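# Fit spool piece between two spring-loaded pipe flanges

## Task

Using the arm mounts as reference (scene frame, metres, heading in degrees counter-clockwise from +x: arm1 at x=+0.55 y=+0.00 z=+0.72 heading +180; arm2 at x=+0.00 y=+0.65 z=+0.72 heading -90; arm3 at x=+0.00 y=-0.65 z=+0.72 heading +90), place the spool piece in the gap between the two pipe ends so that each of its ends is fully seated within the raised ring of the flange it faces. The pipe ends are on springs and can be drawn back far enough to open room for the spool. Any number of arms may be used. The fit only counts if it holds without a robot keeping it there; at the end every gripper must release and every arm must move away.

## Robot and tools

Robots and cameras. Three identical i2rt Big YAM arms, named arm1, arm2 and arm3, each with six revolute joints, a two-finger gripper and a wrist camera (arm1_cam_wrist, arm2_cam_wrist, arm3_cam_wrist). A fixed room camera, cam_high, looks down on the table. Each hand can reach roughly 1.0 m out from its joint 1 axis. With joints 1 and 6 at zero and the hand level and pointing ahead, the wrist camera rides on top of the hand and sees the fingertips.

Frame. Everything is expressed in one scene frame: origin on the floor, +z up, distances in metres. The arm bases sit on the tabletop at z=+0.72 at the positions given in the task. The "hand" point lies halfway between the fingertips; its z axis runs along the fingers and its y axis is the opening direction. Camera calibration lines (K, distortion D, T_world_to_cam, pos_world) follow OpenCV conventions and may be off by a few degrees and millimetres; wrist camera poses are derived from reported joint angles and inherit their errors.

execute_actions. Argument "actions" is a list holding at most one action (empty list: just report state and images). The action is an object keyed by robot name; each robot gets a "joints" object whose keys are joint1_rad, joint2_rad, joint3_rad, joint4_rad, joint5_rad, joint6_rad and gripper_m. These are absolute targets, not offsets: radians for joints, metres of fingertip separation for the gripper. Any subset of keys and robots may be given; everything named starts at once and may finish at different times. Ranges: joint1_rad -2.879 to 2.879 (rotation about the base, positive counter-clockwise seen from above, zero extends the arm along its base heading); joint2_rad 0 to 3.141 (shoulder; zero has the upper arm pointing back and near level, increasing raises then brings it forward); joint3_rad 0 to 3.019 (elbow; zero is fully folded, increasing opens); joint4_rad -1.692 to 1.57 (hand pitch, positive tips fingers up); joint5_rad -1.57 to 1.57 (hand yaw, positive toward the arm's right); joint6_rad -2.094 to 2.094 (hand roll, positive clockwise viewed from behind); gripper_m 0 to 0.093. Completion tolerances are ±0.045, ±0.14, ±0.09, ±0.055, ±0.03, ±0.035 rad and ±0.003 m respectively. One action runs at most 15 s. An unknown key or out-of-range number rejects the whole call and nothing moves. Optional "cameras": a list from arm1_cam_wrist, arm2_cam_wrist, arm3_cam_wrist, cam_high, all; omitted, null or ["all"] returns every camera, [] returns none. Images arrive in the order listed on the "pictures" line.

wait: "seconds" from 0 to 10; commands nothing new and returns state and images. zoom_image: "camera" plus "region" [x0, y0, x1, y1] in pixels of that camera's most recent full image, origin at top-left, at most 504 by 504. finished_scene: "scene" number; irreversible, and the goal must still hold after the robot keeps the last command.

Reading results. joint_positions gives each arm's current angles. joint_status tells how each commanded motion ended. "off_target": stopped short and may still be pushing. "contact_stop" or "time_out": the joint gives up the old target and holds where it is, except that a timed-out joint may keep a target no more than 0.375, 0.375, 0.113, 0.225, 0.075 and 0.3 rad (joints 1 to 6) from its position and keep pushing; on_its_own lists these. In on_its_own, "held at" is the held target, not the actual position. "joint command not followed" (often with a "cause:" line) means the self/inter-arm collision check blocked that arm's joint targets; the gripper part still runs, blocked joints show "not_followed", and the arm may retry them with later actions until given passable targets. Calls without an action never show that line. A stop reported in a result cancels the later motion calls in the same reply. MOTOR HOT appears from 85 °C; at 100 °C an OVER-TEMPERATURE FAULT drops that arm and its keys read "limit_stop_at_motor_heat" (resend targets afterward).

Cautions. Arms keep pushing on contact and can push hard, so relieve a stalled joint by commanding its reported position; sustained pushing or holding loads heats motors. Joints omitted from an action may still chase old targets. Tiny target changes may not move a joint. Joints move at different speeds, so paths between postures can swing wide; watch for arm collisions, which the checker may catch late and which ignore fingers, gripper housings and wrist cameras. Hard contact between robots ends the run. Do not drop, slam or knock objects or push them off the work area. Loose objects may occasionally be nudged. The robot holds your last command while you think. To finish, open every gripper and move all arms clear so the spool stays seated by itself.

Each tool is called after ">>>" as a command line: name --argument value for each argument, lists and objects as JSON in quotes; but a table of rows of numbers goes row by row, as --pt "numbers of a row", without its own name.

## Session

>>> execute_actions --actions '[]'

Scene clock: 0.00 s.
arm1.joint_positions: joint1_rad=+0.080 joint2_rad=+0.526 joint3_rad=+1.328 joint4_rad=-1.340 joint5_rad=-0.190 joint6_rad=+0.265 gripper_m=+0.094
arm1.joint_status: not commanded
arm1.hand: x=+0.3505 y=-0.0519 z=+1.3330 quat_wxyz=(-0.168, -0.867, +0.027, +0.468) (m; scene frame)
arm2.joint_positions: joint1_rad=+0.321 joint2_rad=+0.618 joint3_rad=+1.385 joint4_rad=-1.274 joint5_rad=-0.102 joint6_rad=-0.070 gripper_m=+0.095
arm2.joint_status: not commanded
arm2.hand: x=+0.0901 y=+0.4223 z=+1.2812 quat_wxyz=(-0.428, -0.458, -0.730, +0.271) (m; scene frame)
arm3.joint_positions: joint1_rad=+0.254 joint2_rad=+0.572 joint3_rad=+1.378 joint4_rad=-1.505 joint5_rad=-0.258 joint6_rad=-0.341 gripper_m=+0.095
arm3.joint_status: not commanded
arm3.hand: x=-0.0809 y=-0.4773 z=+1.2719 quat_wxyz=(-0.241, +0.810, -0.392, -0.365) (m; scene frame)
pictures: arm1_cam_wrist, arm2_cam_wrist, arm3_cam_wrist, cam_high
Images, in order (width x height): arm1_cam_wrist 616x616, arm2_cam_wrist 616x616, arm3_cam_wrist 616x616, cam_high 896x504.

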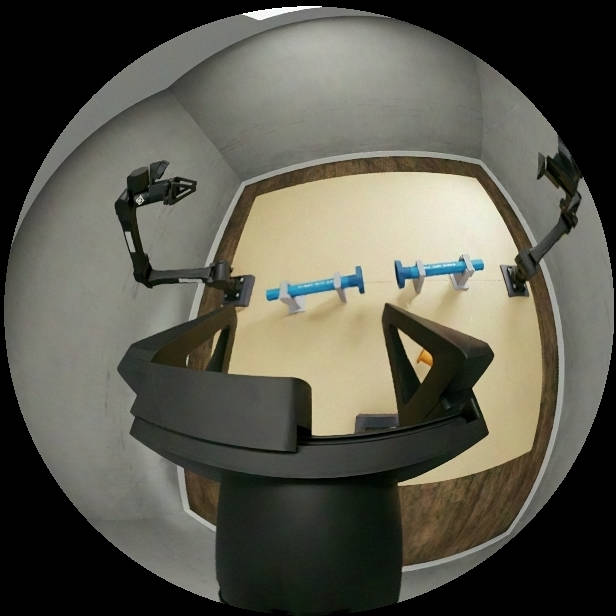

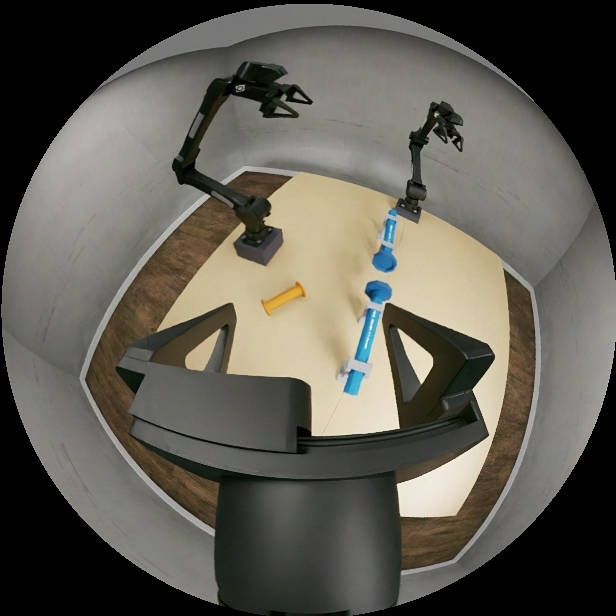

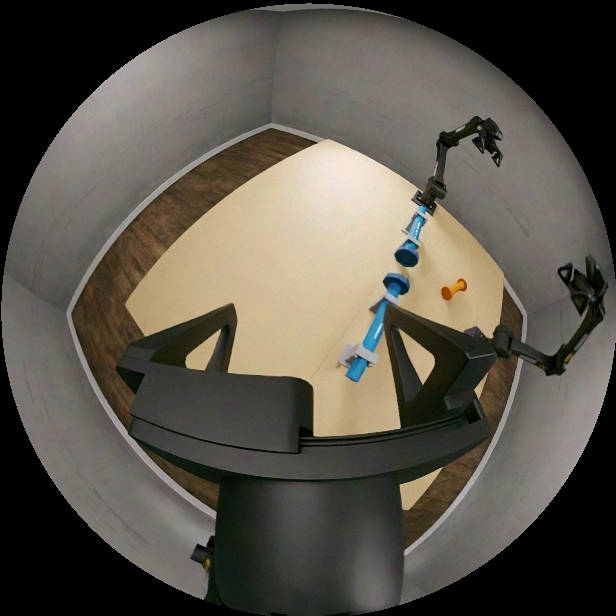

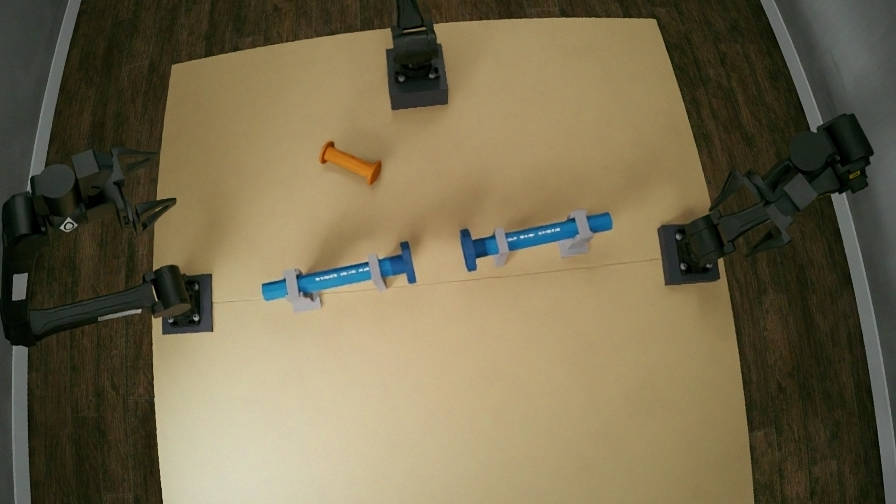

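>>> zoom_image --camera "cam_high" --region '[250, 120, 640, 340]'

>>> zoom_image --camera "arm2_cam_wrist" --region '[240, 180, 460, 410]'

>>> zoom_image --camera "arm1_cam_wrist" --region '[250, 230, 500, 380]'

Region (250, 120, 640, 340) of cam_high's 896x504 image, scaled by 1.292, with more detail than that image has; it fills the top 284 rows of this view, and the rest is white.

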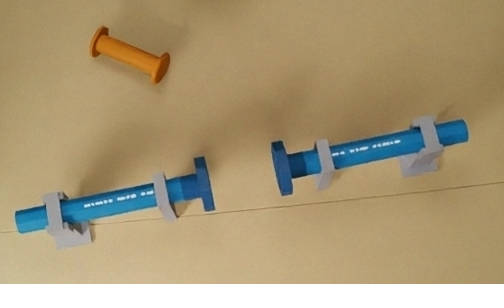

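Region (240, 180, 460, 410) of arm2_cam_wrist's 616x616 image, scaled by 2.191, with more detail than that image has; it fills the left 482 columns of this view, and the rest is white.

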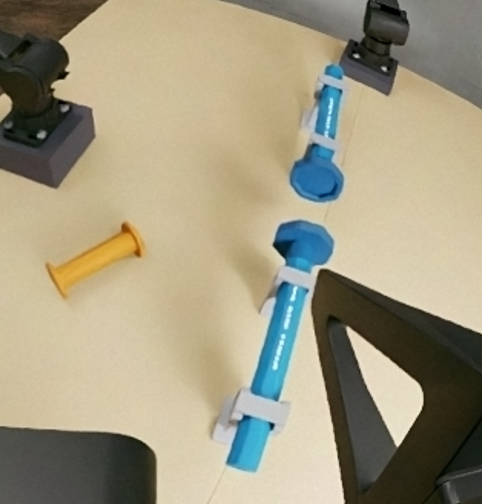

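Region (250, 230, 500, 380) of arm1_cam_wrist's 616x616 image, scaled by 2.016, with more detail than that image has; it fills the top 302 rows of this view, and the rest is white.

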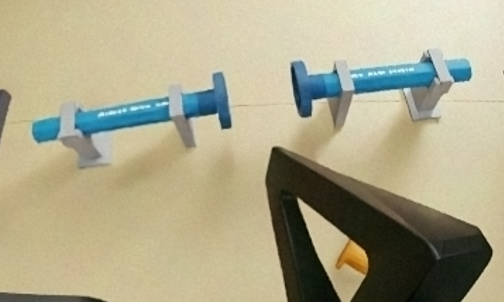

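>>> execute_actions --actions '[{"arm1":{"joints":{"joint1_rad":-0.64,"joint2_rad":1.2,"joint3_rad":1.0,"joint4_rad":-1.37,"joint5_rad":0,"joint6_rad":1.45}},"arm2":{"joints":{"joint1_rad":0.024,"joint2_rad":1.4,"joint3_rad":1.3,"joint4_rad":-1.2,"joint5_rad":0,"joint6_rad":0}},"arm3":{"joints":{"joint1_rad":-0.154,"joint2_rad":1.0,"joint3_rad":1.0,"joint4_rad":-1.0,"joint5_rad":0,"joint6_rad":0}}}]'

Scene clock: 8.23 s.
arm1.joint_positions: joint1_rad=-0.637 joint2_rad=+1.200 joint3_rad=+0.988 joint4_rad=-1.362 joint5_rad=+0.000 joint6_rad=+1.440 gripper_m=+0.094
arm1.joint_status: all done
arm1.hand: x=+0.2893 y=+0.1866 z=+0.9860 quat_wxyz=(+0.002, -0.514, +0.858, -0.001) (m; scene frame)
arm2.joint_positions: joint1_rad=+0.032 joint2_rad=+1.408 joint3_rad=+1.290 joint4_rad=-1.211 joint5_rad=-0.003 joint6_rad=-0.009 gripper_m=+0.095
arm2.joint_status: all done
arm2.hand: x=+0.0156 y=+0.1830 z=+0.9592 quat_wxyz=(-0.087, -0.686, -0.718, +0.079) (m; scene frame)
arm3.joint_positions: joint1_rad=-0.151 joint2_rad=+0.995 joint3_rad=+0.970 joint4_rad=-1.014 joint5_rad=-0.001 joint6_rad=-0.011 gripper_m=+0.095
arm3.joint_status: all done
arm3.hand: x=+0.0752 y=-0.2798 z=+1.0227 quat_wxyz=(-0.205, +0.615, -0.743, -0.168) (m; scene frame)
pictures: arm1_cam_wrist, arm2_cam_wrist, arm3_cam_wrist, cam_high
camera_calibration (this result's frames):
arm1_cam_wrist: T_world_to_cam=[[0.883239, -0.468868, 0.00720219, -0.17597], [-0.385604, -0.717478, 0.580117, -0.32319], [-0.266831, -0.515159, -0.814501, 1.10297], [0, 0, 0, 1]] pos_world=[0.325106, 0.253817, 1.08713]
arm2_cam_wrist: T_world_to_cam=[[-0.997549, -0.06683, -0.0207126, 0.0486155], [-0.0696624, 0.921146, 0.382932, -0.531653], [-0.00651196, 0.383436, -0.923544, 0.936008], [0, 0, 0, 1]] pos_world=[0.0175553, 0.13408, 1.06904]
arm3_cam_wrist: T_world_to_cam=[[0.983125, -0.182861, -0.00526826, -0.118874], [-0.181215, -0.977409, 0.108777, -0.372055], [-0.0250403, -0.105986, -0.994052, 1.11194], [0, 0, 0, 1]] pos_world=[0.0772896, -0.267537, 1.14517]
Images, in order (width x height): arm1_cam_wrist 616x616, arm2_cam_wrist 616x616, arm3_cam_wrist 616x616, cam_high 896x504.

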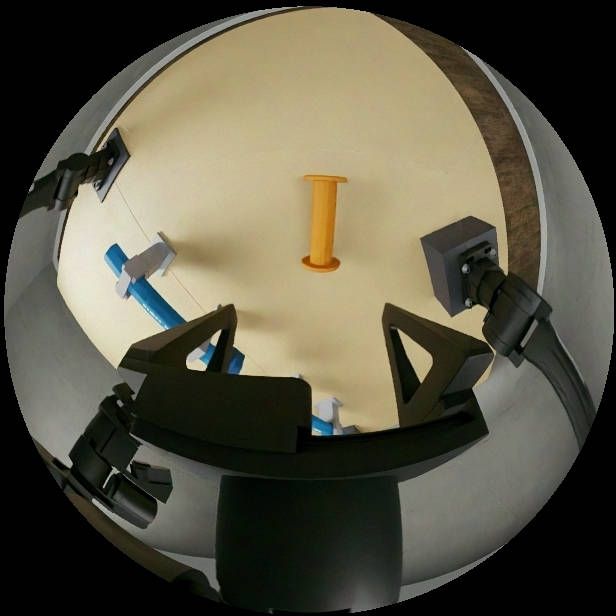

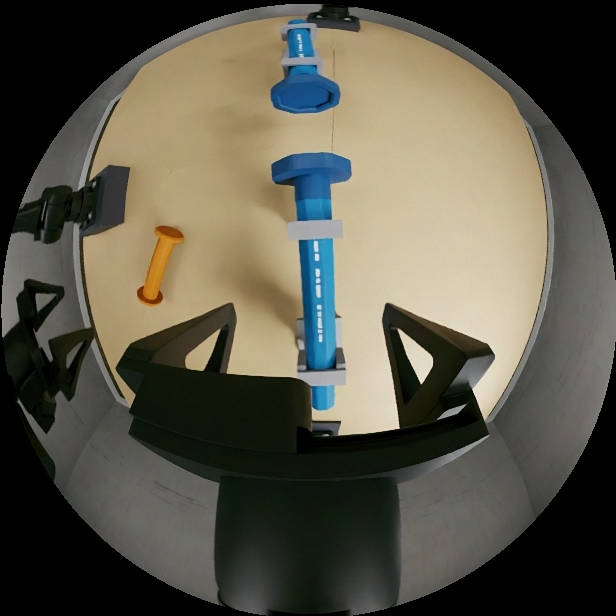

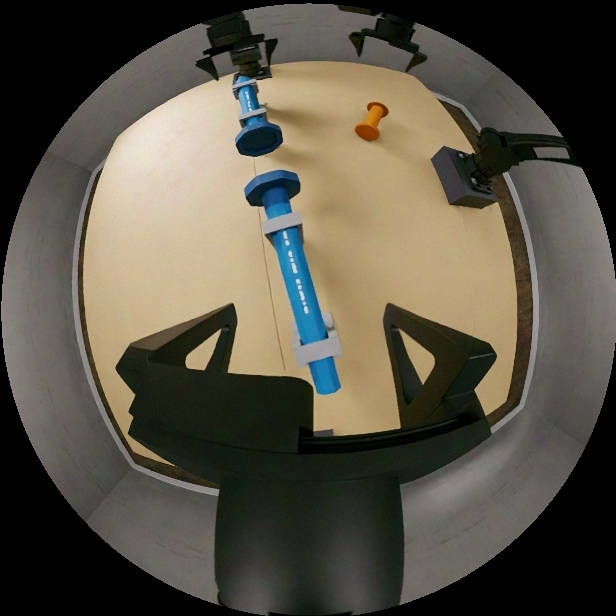

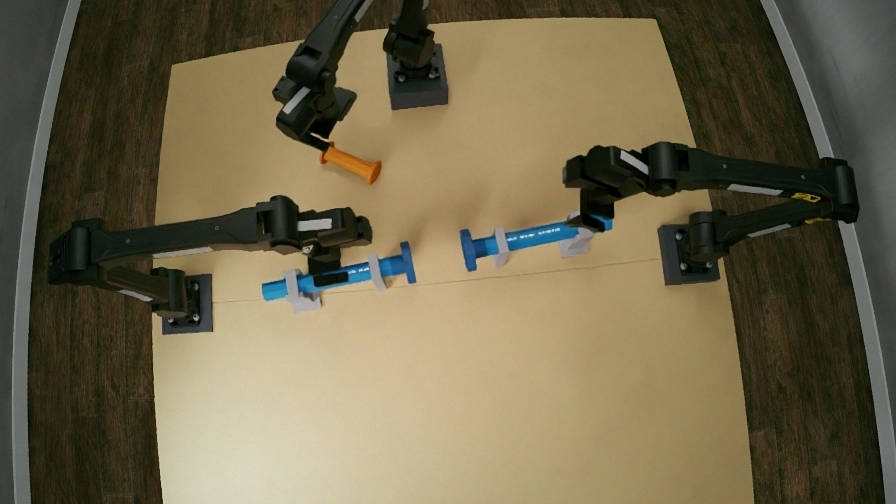

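>>> zoom_image --camera "arm1_cam_wrist" --region '[260, 160, 390, 290]'

>>> zoom_image --camera "arm2_cam_wrist" --region '[230, 60, 400, 260]'

>>> zoom_image --camera "arm3_cam_wrist" --region '[210, 90, 410, 290]'

Region (260, 160, 390, 290) of arm1_cam_wrist's 616x616 image, scaled by 3.877, with more detail than that image has.

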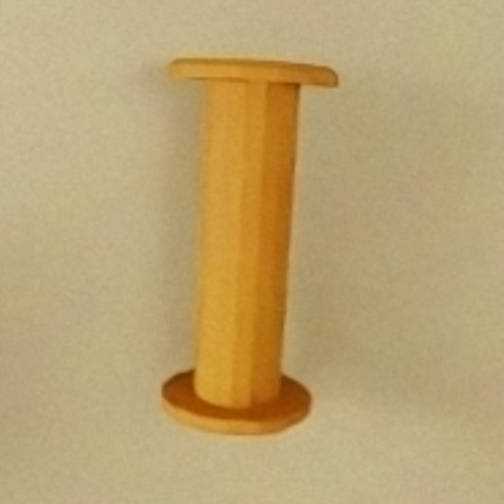

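Region (230, 60, 400, 260) of arm2_cam_wrist's 616x616 image, scaled by 2.520, with more detail than that image has; it fills the left 428 columns of this view, and the rest is white.

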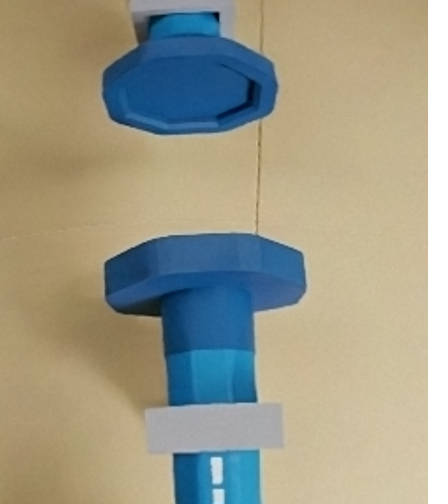

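Region (210, 90, 410, 290) of arm3_cam_wrist's 616x616 image, scaled by 2.520, with more detail than that image has.

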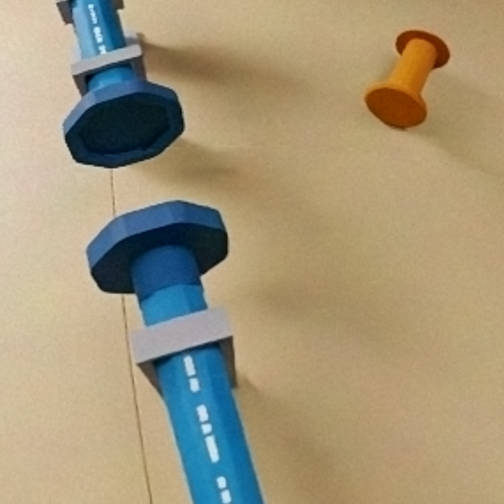

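>>> execute_actions --actions '[{"arm1":{"joints":{"joint1_rad":-0.657,"joint2_rad":1.318,"joint3_rad":0.662,"joint4_rad":-0.915,"joint5_rad":0,"joint6_rad":1.44}},"arm2":{"joints":{"joint1_rad":0.018,"joint2_rad":1.297,"joint3_rad":0.996,"joint4_rad":-0.899,"joint5_rad":0,"joint6_rad":-0.097}},"arm3":{"joints":{"joint1_rad":-0.110,"joint2_rad":1.250,"joint3_rad":0.874,"joint4_rad":-0.824,"joint5_rad":0,"joint6_rad":-0.284}}}]'

Scene clock: 17.33 s.
arm1.joint_positions: joint1_rad=-0.645 joint2_rad=+1.324 joint3_rad=+0.659 joint4_rad=-0.923 joint5_rad=+0.000 joint6_rad=+1.440 gripper_m=+0.094
arm1.joint_status: all done
arm1.hand: x=+0.3149 y=+0.1719 z=+0.8366 quat_wxyz=(+0.005, -0.510, +0.860, -0.008) (m; scene frame)
arm2.joint_positions: joint1_rad=+0.032 joint2_rad=+1.297 joint3_rad=+0.993 joint4_rad=-0.916 joint5_rad=-0.003 joint6_rad=-0.088 gripper_m=+0.095
arm2.joint_status: all done
arm2.hand: x=+0.0148 y=+0.2156 z=+0.8957 quat_wxyz=(-0.121, -0.652, -0.738, +0.121) (m; scene frame)
arm3.joint_positions: joint1_rad=-0.119 joint2_rad=+1.261 joint3_rad=+0.860 joint4_rad=-0.837 joint5_rad=-0.001 joint6_rad=-0.272 gripper_m=+0.095
arm3.joint_status: all done
arm3.hand: x=+0.0670 y=-0.2533 z=+0.8898 quat_wxyz=(-0.142, +0.733, -0.659, -0.091) (m; scene frame)
pictures: arm1_cam_wrist, arm2_cam_wrist, arm3_cam_wrist, cam_high
camera_calibration (this result's frames):
arm1_cam_wrist: T_world_to_cam=[[0.878717, -0.476839, 0.0219252, -0.21389], [-0.399156, -0.708821, 0.581591, -0.235712], [-0.261784, -0.519805, -0.813186, 0.97869], [0, 0, 0, 1]] pos_world=[0.350069, 0.23966, 0.937635]
arm2_cam_wrist: T_world_to_cam=[[-0.989909, -0.141424, 0.00888932, 0.0381492], [-0.133172, 0.949915, 0.282712, -0.452898], [-0.0484265, 0.278675, -0.959164, 0.91995], [0, 0, 0, 1]] pos_world=[0.0220009, 0.179242, 1.01008]
arm3_cam_wrist: T_world_to_cam=[[0.992544, 0.0936308, 0.0780367, -0.111453], [0.0648912, -0.94788, 0.311948, -0.522993], [0.103177, -0.304559, -0.946889, 0.881618], [0, 0, 0, 1]] pos_world=[0.0535962, -0.216795, 1.00664]
Images, in order (width x height): arm1_cam_wrist 616x616, arm2_cam_wrist 616x616, arm3_cam_wrist 616x616, cam_high 896x504.

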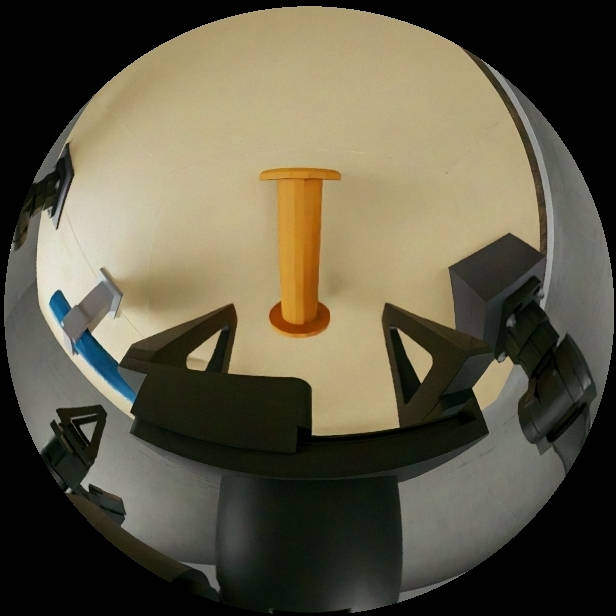

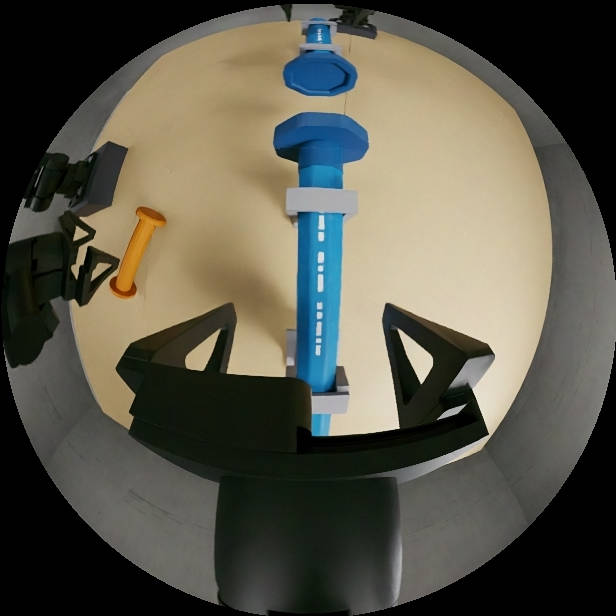

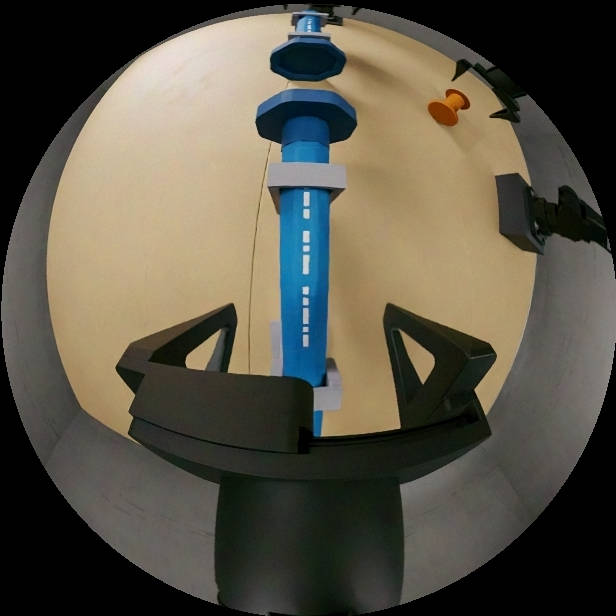

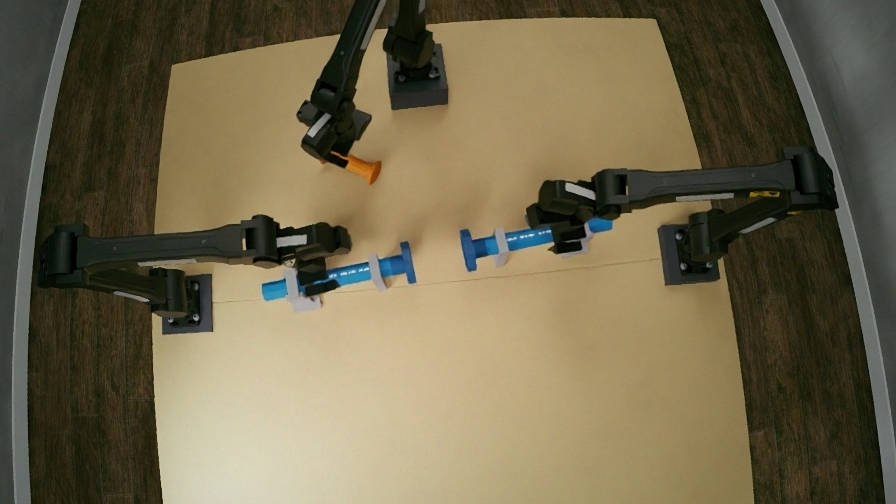

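>>> execute_actions --actions '[{"arm1":{"joints":{"joint1_rad":-0.665,"joint2_rad":1.442,"joint3_rad":0.607,"joint4_rad":-0.736,"joint5_rad":0,"joint6_rad":1.44}},"arm2":{"joints":{"joint1_rad":0.003,"joint2_rad":1.352,"joint3_rad":0.918,"joint4_rad":-0.766,"joint5_rad":0,"joint6_rad":-0.097}},"arm3":{"joints":{"joint1_rad":-0.097,"joint2_rad":1.319,"joint3_rad":0.800,"joint4_rad":-0.683,"joint5_rad":0,"joint6_rad":-0.284}}}]'

Scene clock: 19.47 s.
arm1.joint_positions: joint1_rad=-0.653 joint2_rad=+1.445 joint3_rad=+0.608 joint4_rad=-0.744 joint5_rad=+0.000 joint6_rad=+1.440 gripper_m=+0.094
arm1.joint_status: all done
arm1.hand: x=+0.3133 y=+0.1761 z=+0.7892 quat_wxyz=(+0.003, -0.507, +0.862, -0.005) (m; scene frame)
arm2.joint_positions: joint1_rad=+0.015 joint2_rad=+1.348 joint3_rad=+0.916 joint4_rad=-0.783 joint5_rad=-0.003 joint6_rad=-0.088 gripper_m=+0.095
arm2.joint_status: all done
arm2.hand: x=+0.0077 y=+0.2124 z=+0.8523 quat_wxyz=(-0.122, -0.658, -0.732, +0.124) (m; scene frame)
arm3.joint_positions: joint1_rad=-0.109 joint2_rad=+1.327 joint3_rad=+0.792 joint4_rad=-0.696 joint5_rad=-0.001 joint6_rad=-0.273 gripper_m=+0.095
arm3.joint_status: all done
arm3.hand: x=+0.0638 y=-0.2487 z=+0.8472 quat_wxyz=(-0.144, +0.736, -0.655, -0.093) (m; scene frame)
pictures: arm1_cam_wrist, arm2_cam_wrist, arm3_cam_wrist, cam_high
camera_calibration (this result's frames):
arm1_cam_wrist: T_world_to_cam=[[0.874989, -0.483929, 0.0143454, -0.201077], [-0.401239, -0.708259, 0.580841, -0.204645], [-0.270926, -0.513986, -0.81389, 0.944328], [0, 0, 0, 1]] pos_world=[0.349671, 0.243123, 0.89033]
arm2_cam_wrist: T_world_to_cam=[[-0.992196, -0.124318, 0.0096378, 0.0267948], [-0.11681, 0.953744, 0.276999, -0.434621], [-0.0436279, 0.273711, -0.960822, 0.881271], [0, 0, 0, 1]] pos_world=[0.0142659, 0.176634, 0.966876]
arm3_cam_wrist: T_world_to_cam=[[0.991476, 0.102936, 0.0798744, -0.104535], [0.0738932, -0.949167, 0.305977, -0.500942], [0.10731, -0.297466, -0.948682, 0.845976], [0, 0, 0, 1]] pos_world=[0.0498786, -0.213068, 0.964189]
Images, in order (width x height): arm1_cam_wrist 616x616, arm2_cam_wrist 616x616, arm3_cam_wrist 616x616, cam_high 896x504.

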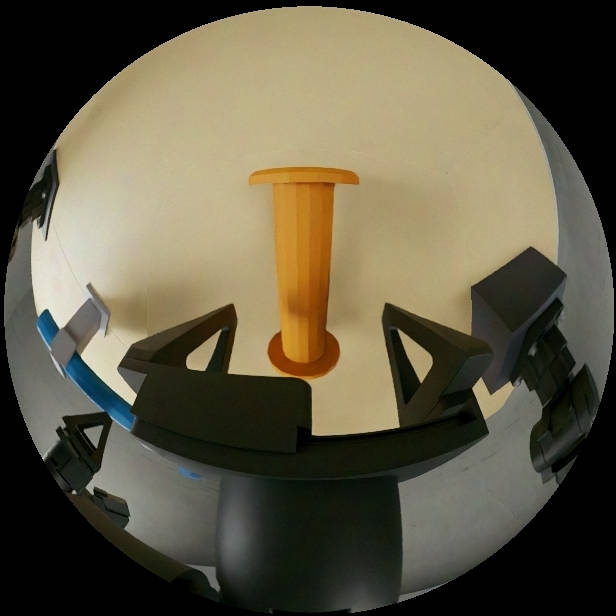

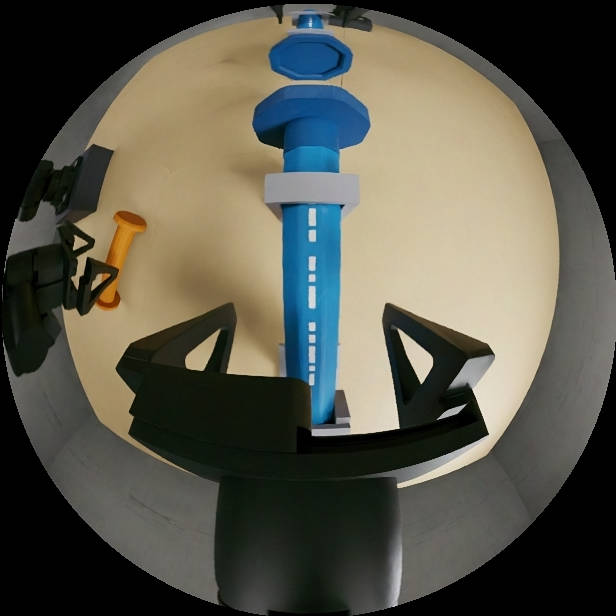

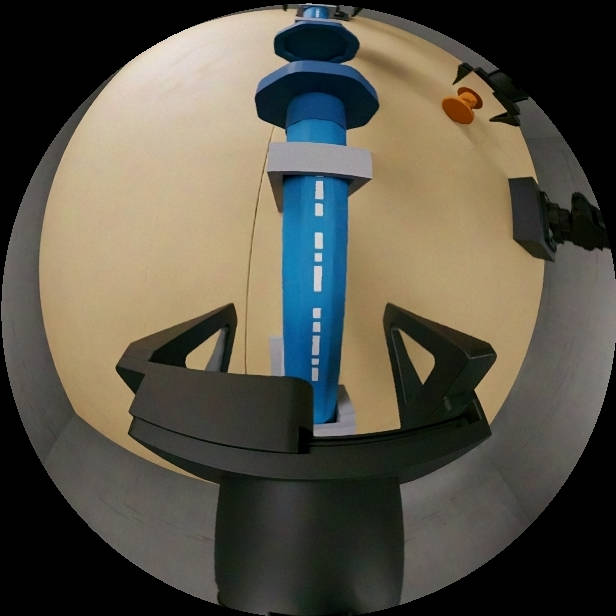

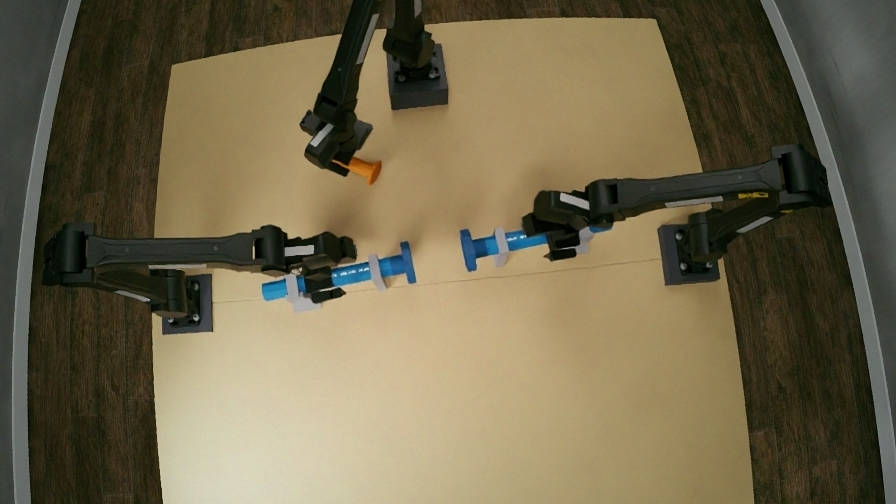

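>>> execute_actions --actions '[{"arm1":{"joints":{"joint1_rad":-0.665,"joint2_rad":1.560,"joint3_rad":0.573,"joint4_rad":-0.573}},"arm2":{"joints":{"joint1_rad":0.003,"joint2_rad":1.410,"joint3_rad":0.841,"joint4_rad":-0.617}},"arm3":{"joints":{"joint1_rad":-0.105,"joint2_rad":1.380,"joint3_rad":0.737,"joint4_rad":-0.528}}}]'

Scene clock: 21.03 s.
arm1.joint_positions: joint1_rad=-0.653 joint2_rad=+1.560 joint3_rad=+0.576 joint4_rad=-0.581 joint5_rad=+0.000 joint6_rad=+1.440 gripper_m=+0.094
arm1.joint_status: all done
arm1.hand: x=+0.3105 y=+0.1783 z=+0.7500 quat_wxyz=(+0.000, -0.507, +0.862, +0.003) (m; scene frame)
arm2.joint_positions: joint1_rad=+0.015 joint2_rad=+1.406 joint3_rad=+0.838 joint4_rad=-0.635 joint5_rad=-0.003 joint6_rad=-0.088 gripper_m=+0.095
arm2.joint_status: all done
arm2.hand: x=+0.0080 y=+0.2125 z=+0.8080 quat_wxyz=(-0.126, -0.658, -0.732, +0.128) (m; scene frame)
arm3.joint_positions: joint1_rad=-0.109 joint2_rad=+1.386 joint3_rad=+0.730 joint4_rad=-0.542 joint5_rad=-0.001 joint6_rad=-0.273 gripper_m=+0.095
arm3.joint_status: all done
arm3.hand: x=+0.0645 y=-0.2442 z=+0.8125 quat_wxyz=(-0.158, +0.734, -0.653, -0.102) (m; scene frame)
pictures: arm1_cam_wrist, arm2_cam_wrist, arm3_cam_wrist, cam_high
camera_calibration (this result's frames):
arm1_cam_wrist: T_world_to_cam=[[0.875091, -0.483956, -0.00153434, -0.185124], [-0.393747, -0.713811, 0.579169, -0.181512], [-0.281387, -0.506221, -0.815206, 0.915625], [0, 0, 0, 1]] pos_world=[0.348176, 0.244352, 0.851266]
arm2_cam_wrist: T_world_to_cam=[[-0.992208, -0.124117, 0.0109194, 0.0264248], [-0.1168, 0.957062, 0.265311, -0.41362], [-0.04338, 0.261968, -0.964101, 0.843831], [0, 0, 0, 1]] pos_world=[0.0145133, 0.178084, 0.922988]
arm3_cam_wrist: T_world_to_cam=[[0.991045, 0.100136, 0.0883339, -0.110431], [0.0723493, -0.958695, 0.27508, -0.463209], [0.112231, -0.266226, -0.957355, 0.828749], [0, 0, 0, 1]] pos_world=[0.0499435, -0.212384, 0.930581]
Images, in order (width x height): arm1_cam_wrist 616x616, arm2_cam_wrist 616x616, arm3_cam_wrist 616x616, cam_high 896x504.

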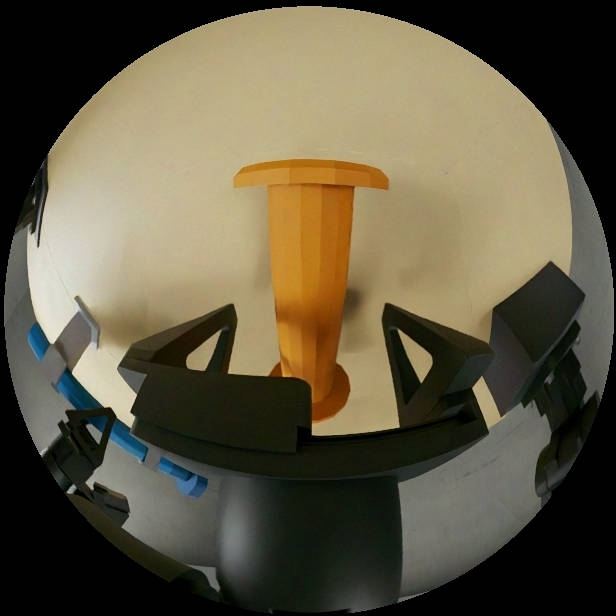

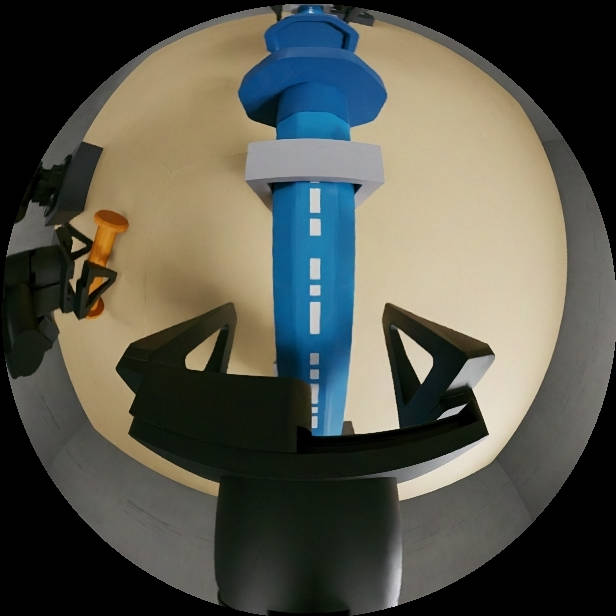

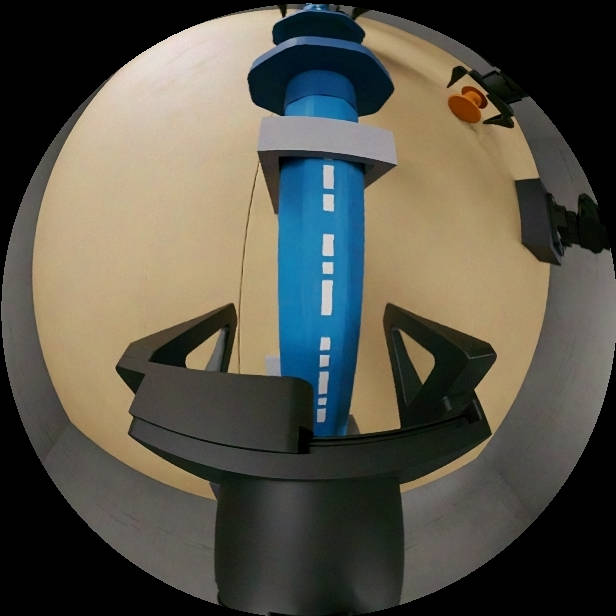

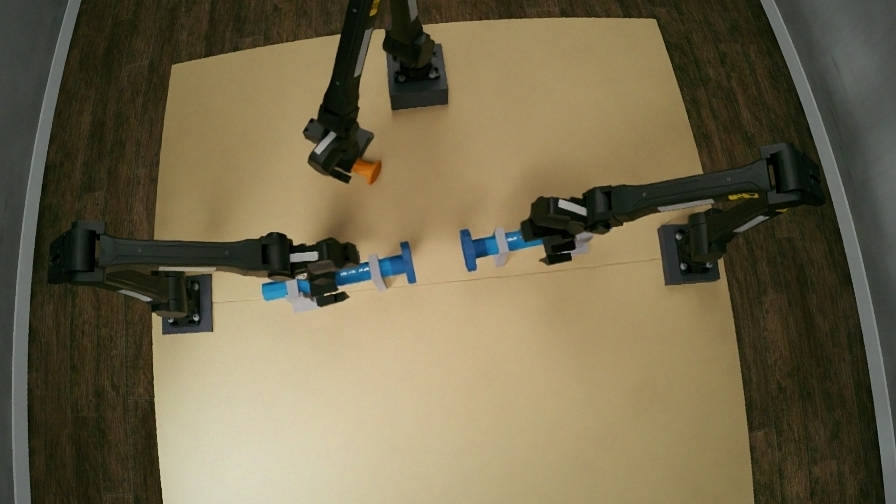

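>>> execute_actions --actions '[{"arm1":{"joints":{"gripper_m":0.02}},"arm2":{"joints":{"gripper_m":0.02}},"arm3":{"joints":{"gripper_m":0.02}}}]'

Scene clock: 22.13 s.
arm1.joint_positions: joint1_rad=-0.653 joint2_rad=+1.560 joint3_rad=+0.576 joint4_rad=-0.580 joint5_rad=+0.000 joint6_rad=+1.440 gripper_m=+0.035
arm1.joint_status: gripper_m off_target (ended at +0.035, target +0.020)
arm1.hand: x=+0.3103 y=+0.1785 z=+0.7500 quat_wxyz=(+0.000, -0.507, +0.862, +0.003) (m; scene frame)
arm2.joint_positions: joint1_rad=+0.012 joint2_rad=+1.406 joint3_rad=+0.838 joint4_rad=-0.633 joint5_rad=+0.003 joint6_rad=-0.090 gripper_m=+0.040
arm2.joint_status: gripper_m off_target (ended at +0.040, target +0.020)
arm2.hand: x=+0.0056 y=+0.2122 z=+0.8081 quat_wxyz=(-0.124, -0.658, -0.731, +0.131) (m; scene frame)
arm3.joint_positions: joint1_rad=-0.113 joint2_rad=+1.386 joint3_rad=+0.730 joint4_rad=-0.538 joint5_rad=+0.009 joint6_rad=-0.273 gripper_m=+0.040
arm3.joint_status: gripper_m off_target (ended at +0.040, target +0.020)
arm3.hand: x=+0.0677 y=-0.2437 z=+0.8129 quat_wxyz=(-0.162, +0.732, -0.655, -0.099) (m; scene frame)
pictures: arm1_cam_wrist, arm2_cam_wrist, arm3_cam_wrist, cam_high
camera_calibration (this result's frames):
arm1_cam_wrist: T_world_to_cam=[[0.875275, -0.483618, -0.00266754, -0.184113], [-0.392942, -0.714358, 0.579042, -0.181539], [-0.281941, -0.505772, -0.815294, 0.915805], [0, 0, 0, 1]] pos_world=[0.348018, 0.244465, 0.851277]
arm2_cam_wrist: T_world_to_cam=[[-0.992492, -0.121046, 0.0175406, 0.0180257], [-0.112127, 0.957743, 0.264869, -0.413443], [-0.0488606, 0.260913, -0.964125, 0.844163], [0, 0, 0, 1]] pos_world=[0.0127786, 0.177901, 0.923071]
arm3_cam_wrist: T_world_to_cam=[[0.99073, 0.0935376, 0.0985147, -0.123574], [0.0634536, -0.959854, 0.273229, -0.461294], [0.120117, -0.264445, -0.956891, 0.828397], [0, 0, 0, 1]] pos_world=[0.0521944, -0.212151, 0.930899]
Images, in order (width x height): arm1_cam_wrist 616x616, arm2_cam_wrist 616x616, arm3_cam_wrist 616x616, cam_high 896x504.

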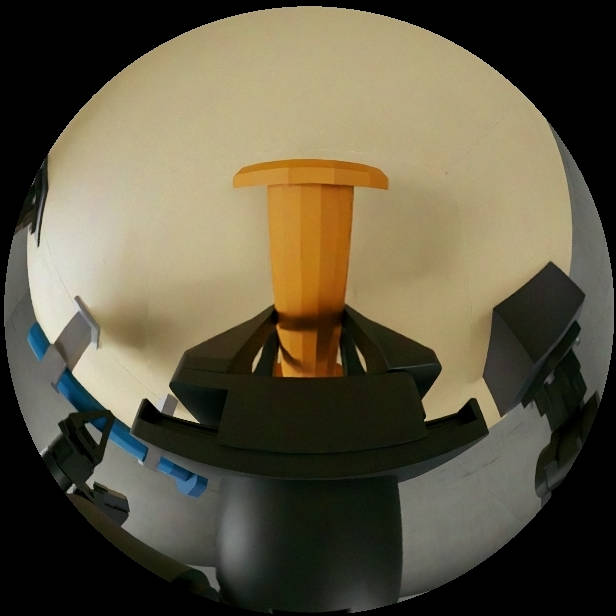

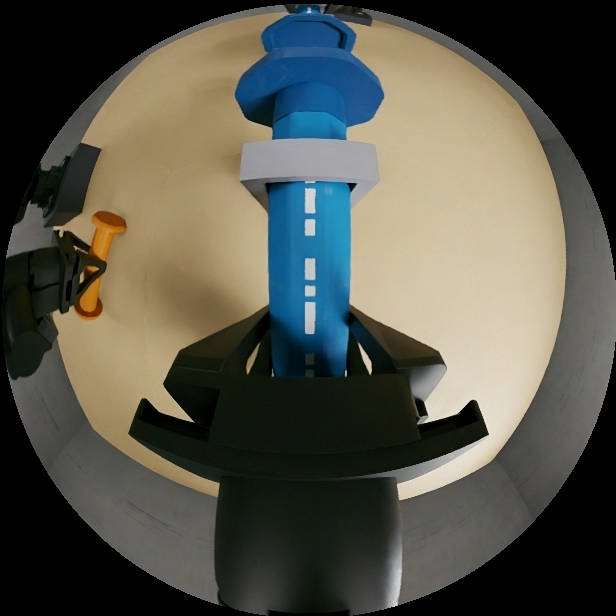

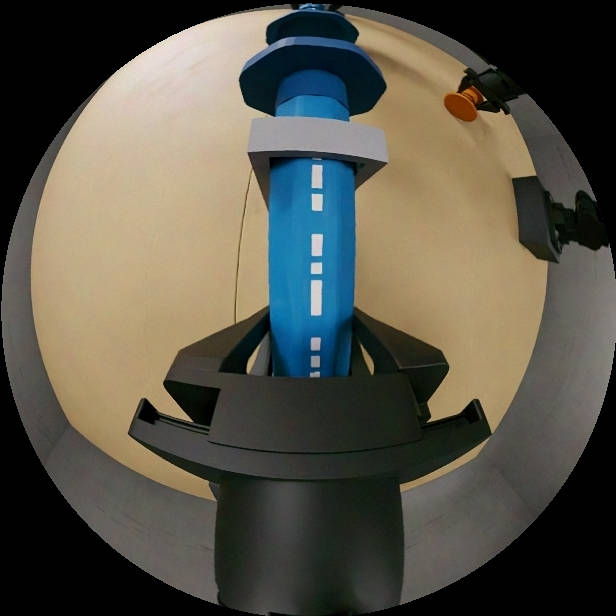

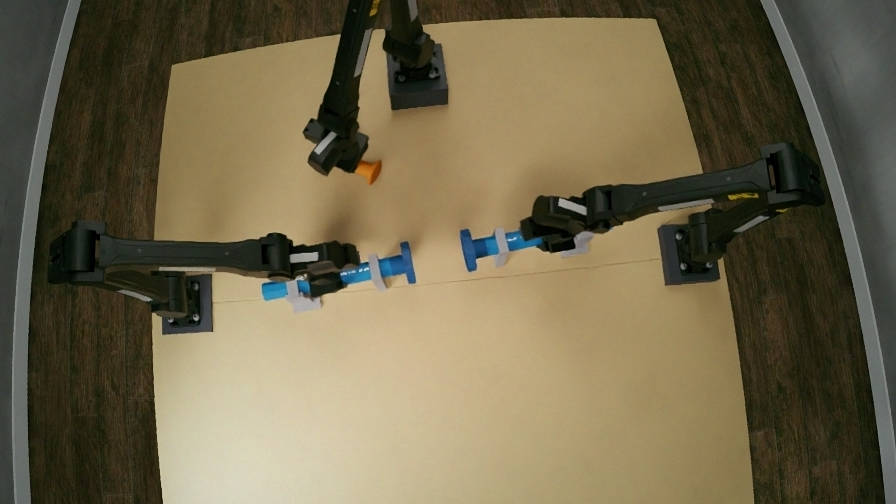

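>>> execute_actions --actions '[{"arm1":{"joints":{"joint2_rad":1.362,"joint3_rad":0.648,"joint4_rad":-0.838}},"arm2":{"joints":{"joint1_rad":-0.006,"joint2_rad":1.325,"joint3_rad":0.762,"joint4_rad":-0.630}},"arm3":{"joints":{"joint1_rad":-0.147,"joint2_rad":1.305,"joint3_rad":0.660,"joint4_rad":-0.535,"joint6_rad":-0.305}}}]'

Scene clock: 24.23 s.
arm1.joint_positions: joint1_rad=-0.653 joint2_rad=+1.356 joint3_rad=+0.617 joint4_rad=-0.831 joint5_rad=+0.000 joint6_rad=+1.440 gripper_m=+0.035
arm1.joint_status: all done
arm1.hand: x=+0.3173 y=+0.1731 z=+0.8159 quat_wxyz=(+0.001, -0.507, +0.862, +0.001) (m; scene frame)
arm2.joint_positions: joint1_rad=+0.010 joint2_rad=+1.361 joint3_rad=+0.789 joint4_rad=-0.615 joint5_rad=+0.002 joint6_rad=-0.092 gripper_m=+0.040
arm2.joint_status: all done
arm2.hand: x=+0.0050 y=+0.2269 z=+0.8079 quat_wxyz=(-0.129, -0.657, -0.730, +0.136) (m; scene frame)
arm3.joint_positions: joint1_rad=-0.128 joint2_rad=+1.337 joint3_rad=+0.678 joint4_rad=-0.515 joint5_rad=-0.003 joint6_rad=-0.287 gripper_m=+0.040
arm3.joint_status: all done
arm3.hand: x=+0.0693 y=-0.2592 z=+0.8132 quat_wxyz=(-0.169, +0.730, -0.653, -0.107) (m; scene frame)
pictures: arm1_cam_wrist, arm2_cam_wrist, arm3_cam_wrist, cam_high
camera_calibration (this result's frames):
arm1_cam_wrist: T_world_to_cam=[[0.875267, -0.48363, 0.00300368, -0.197265], [-0.395614, -0.712378, 0.579662, -0.22078], [-0.278202, -0.508547, -0.814852, 0.967687], [0, 0, 0, 1]] pos_world=[0.354528, 0.239433, 0.917091]
arm2_cam_wrist: T_world_to_cam=[[-0.992422, -0.121494, 0.018355, 0.0186346], [-0.113056, 0.961398, 0.250864, -0.417088], [-0.0481249, 0.246888, -0.967848, 0.84638], [0, 0, 0, 1]] pos_world=[0.0120711, 0.19429, 0.923458]
arm3_cam_wrist: T_world_to_cam=[[0.990906, 0.0929889, 0.0972551, -0.122869], [0.0657272, -0.965186, 0.25317, -0.461537], [0.117411, -0.244475, -0.962521, 0.834277], [0, 0, 0, 1]] pos_world=[0.0541337, -0.230083, 0.931806]
Images, in order (width x height): arm1_cam_wrist 616x616, arm2_cam_wrist 616x616, arm3_cam_wrist 616x616, cam_high 896x504.

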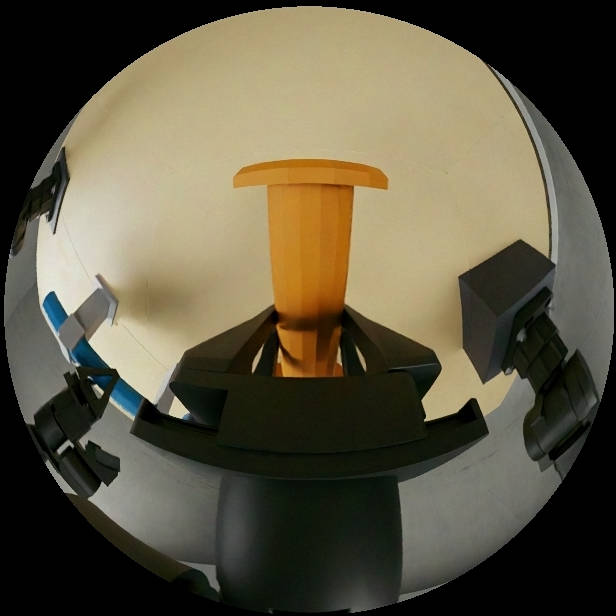

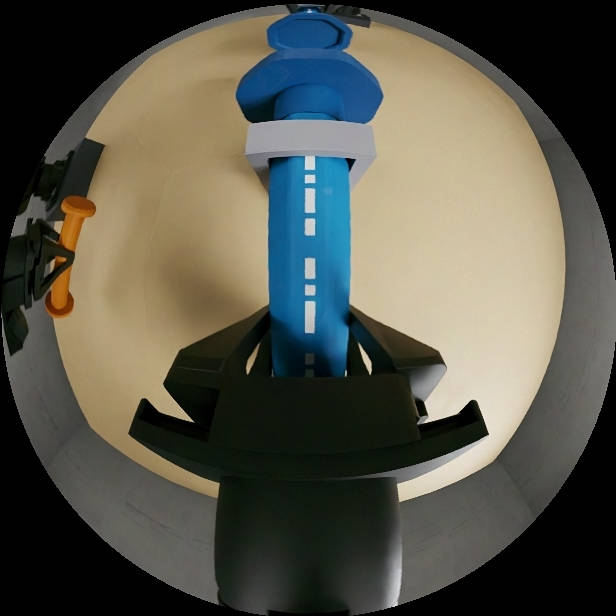

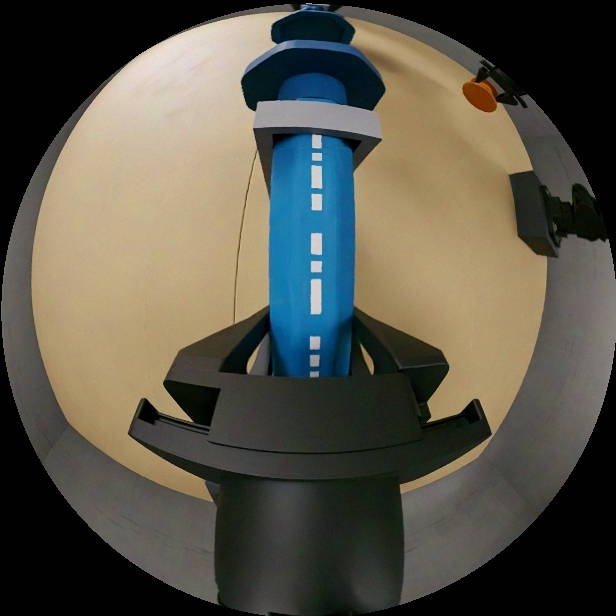

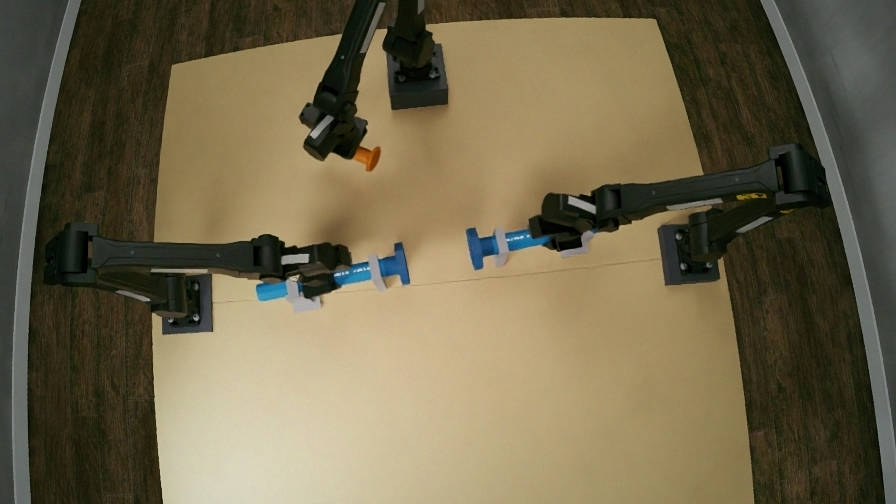

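>>> zoom_image --camera "cam_high" --region '[330, 130, 530, 310]'

Region (330, 130, 530, 310) of cam_high's 896x504 image, scaled by 2.520, with more detail than that image has; it fills the top 454 rows of this view, and the rest is white.

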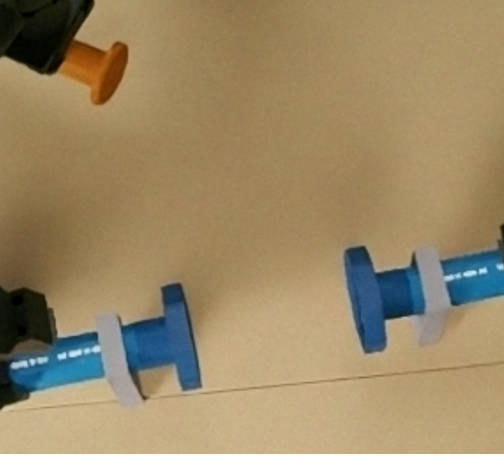

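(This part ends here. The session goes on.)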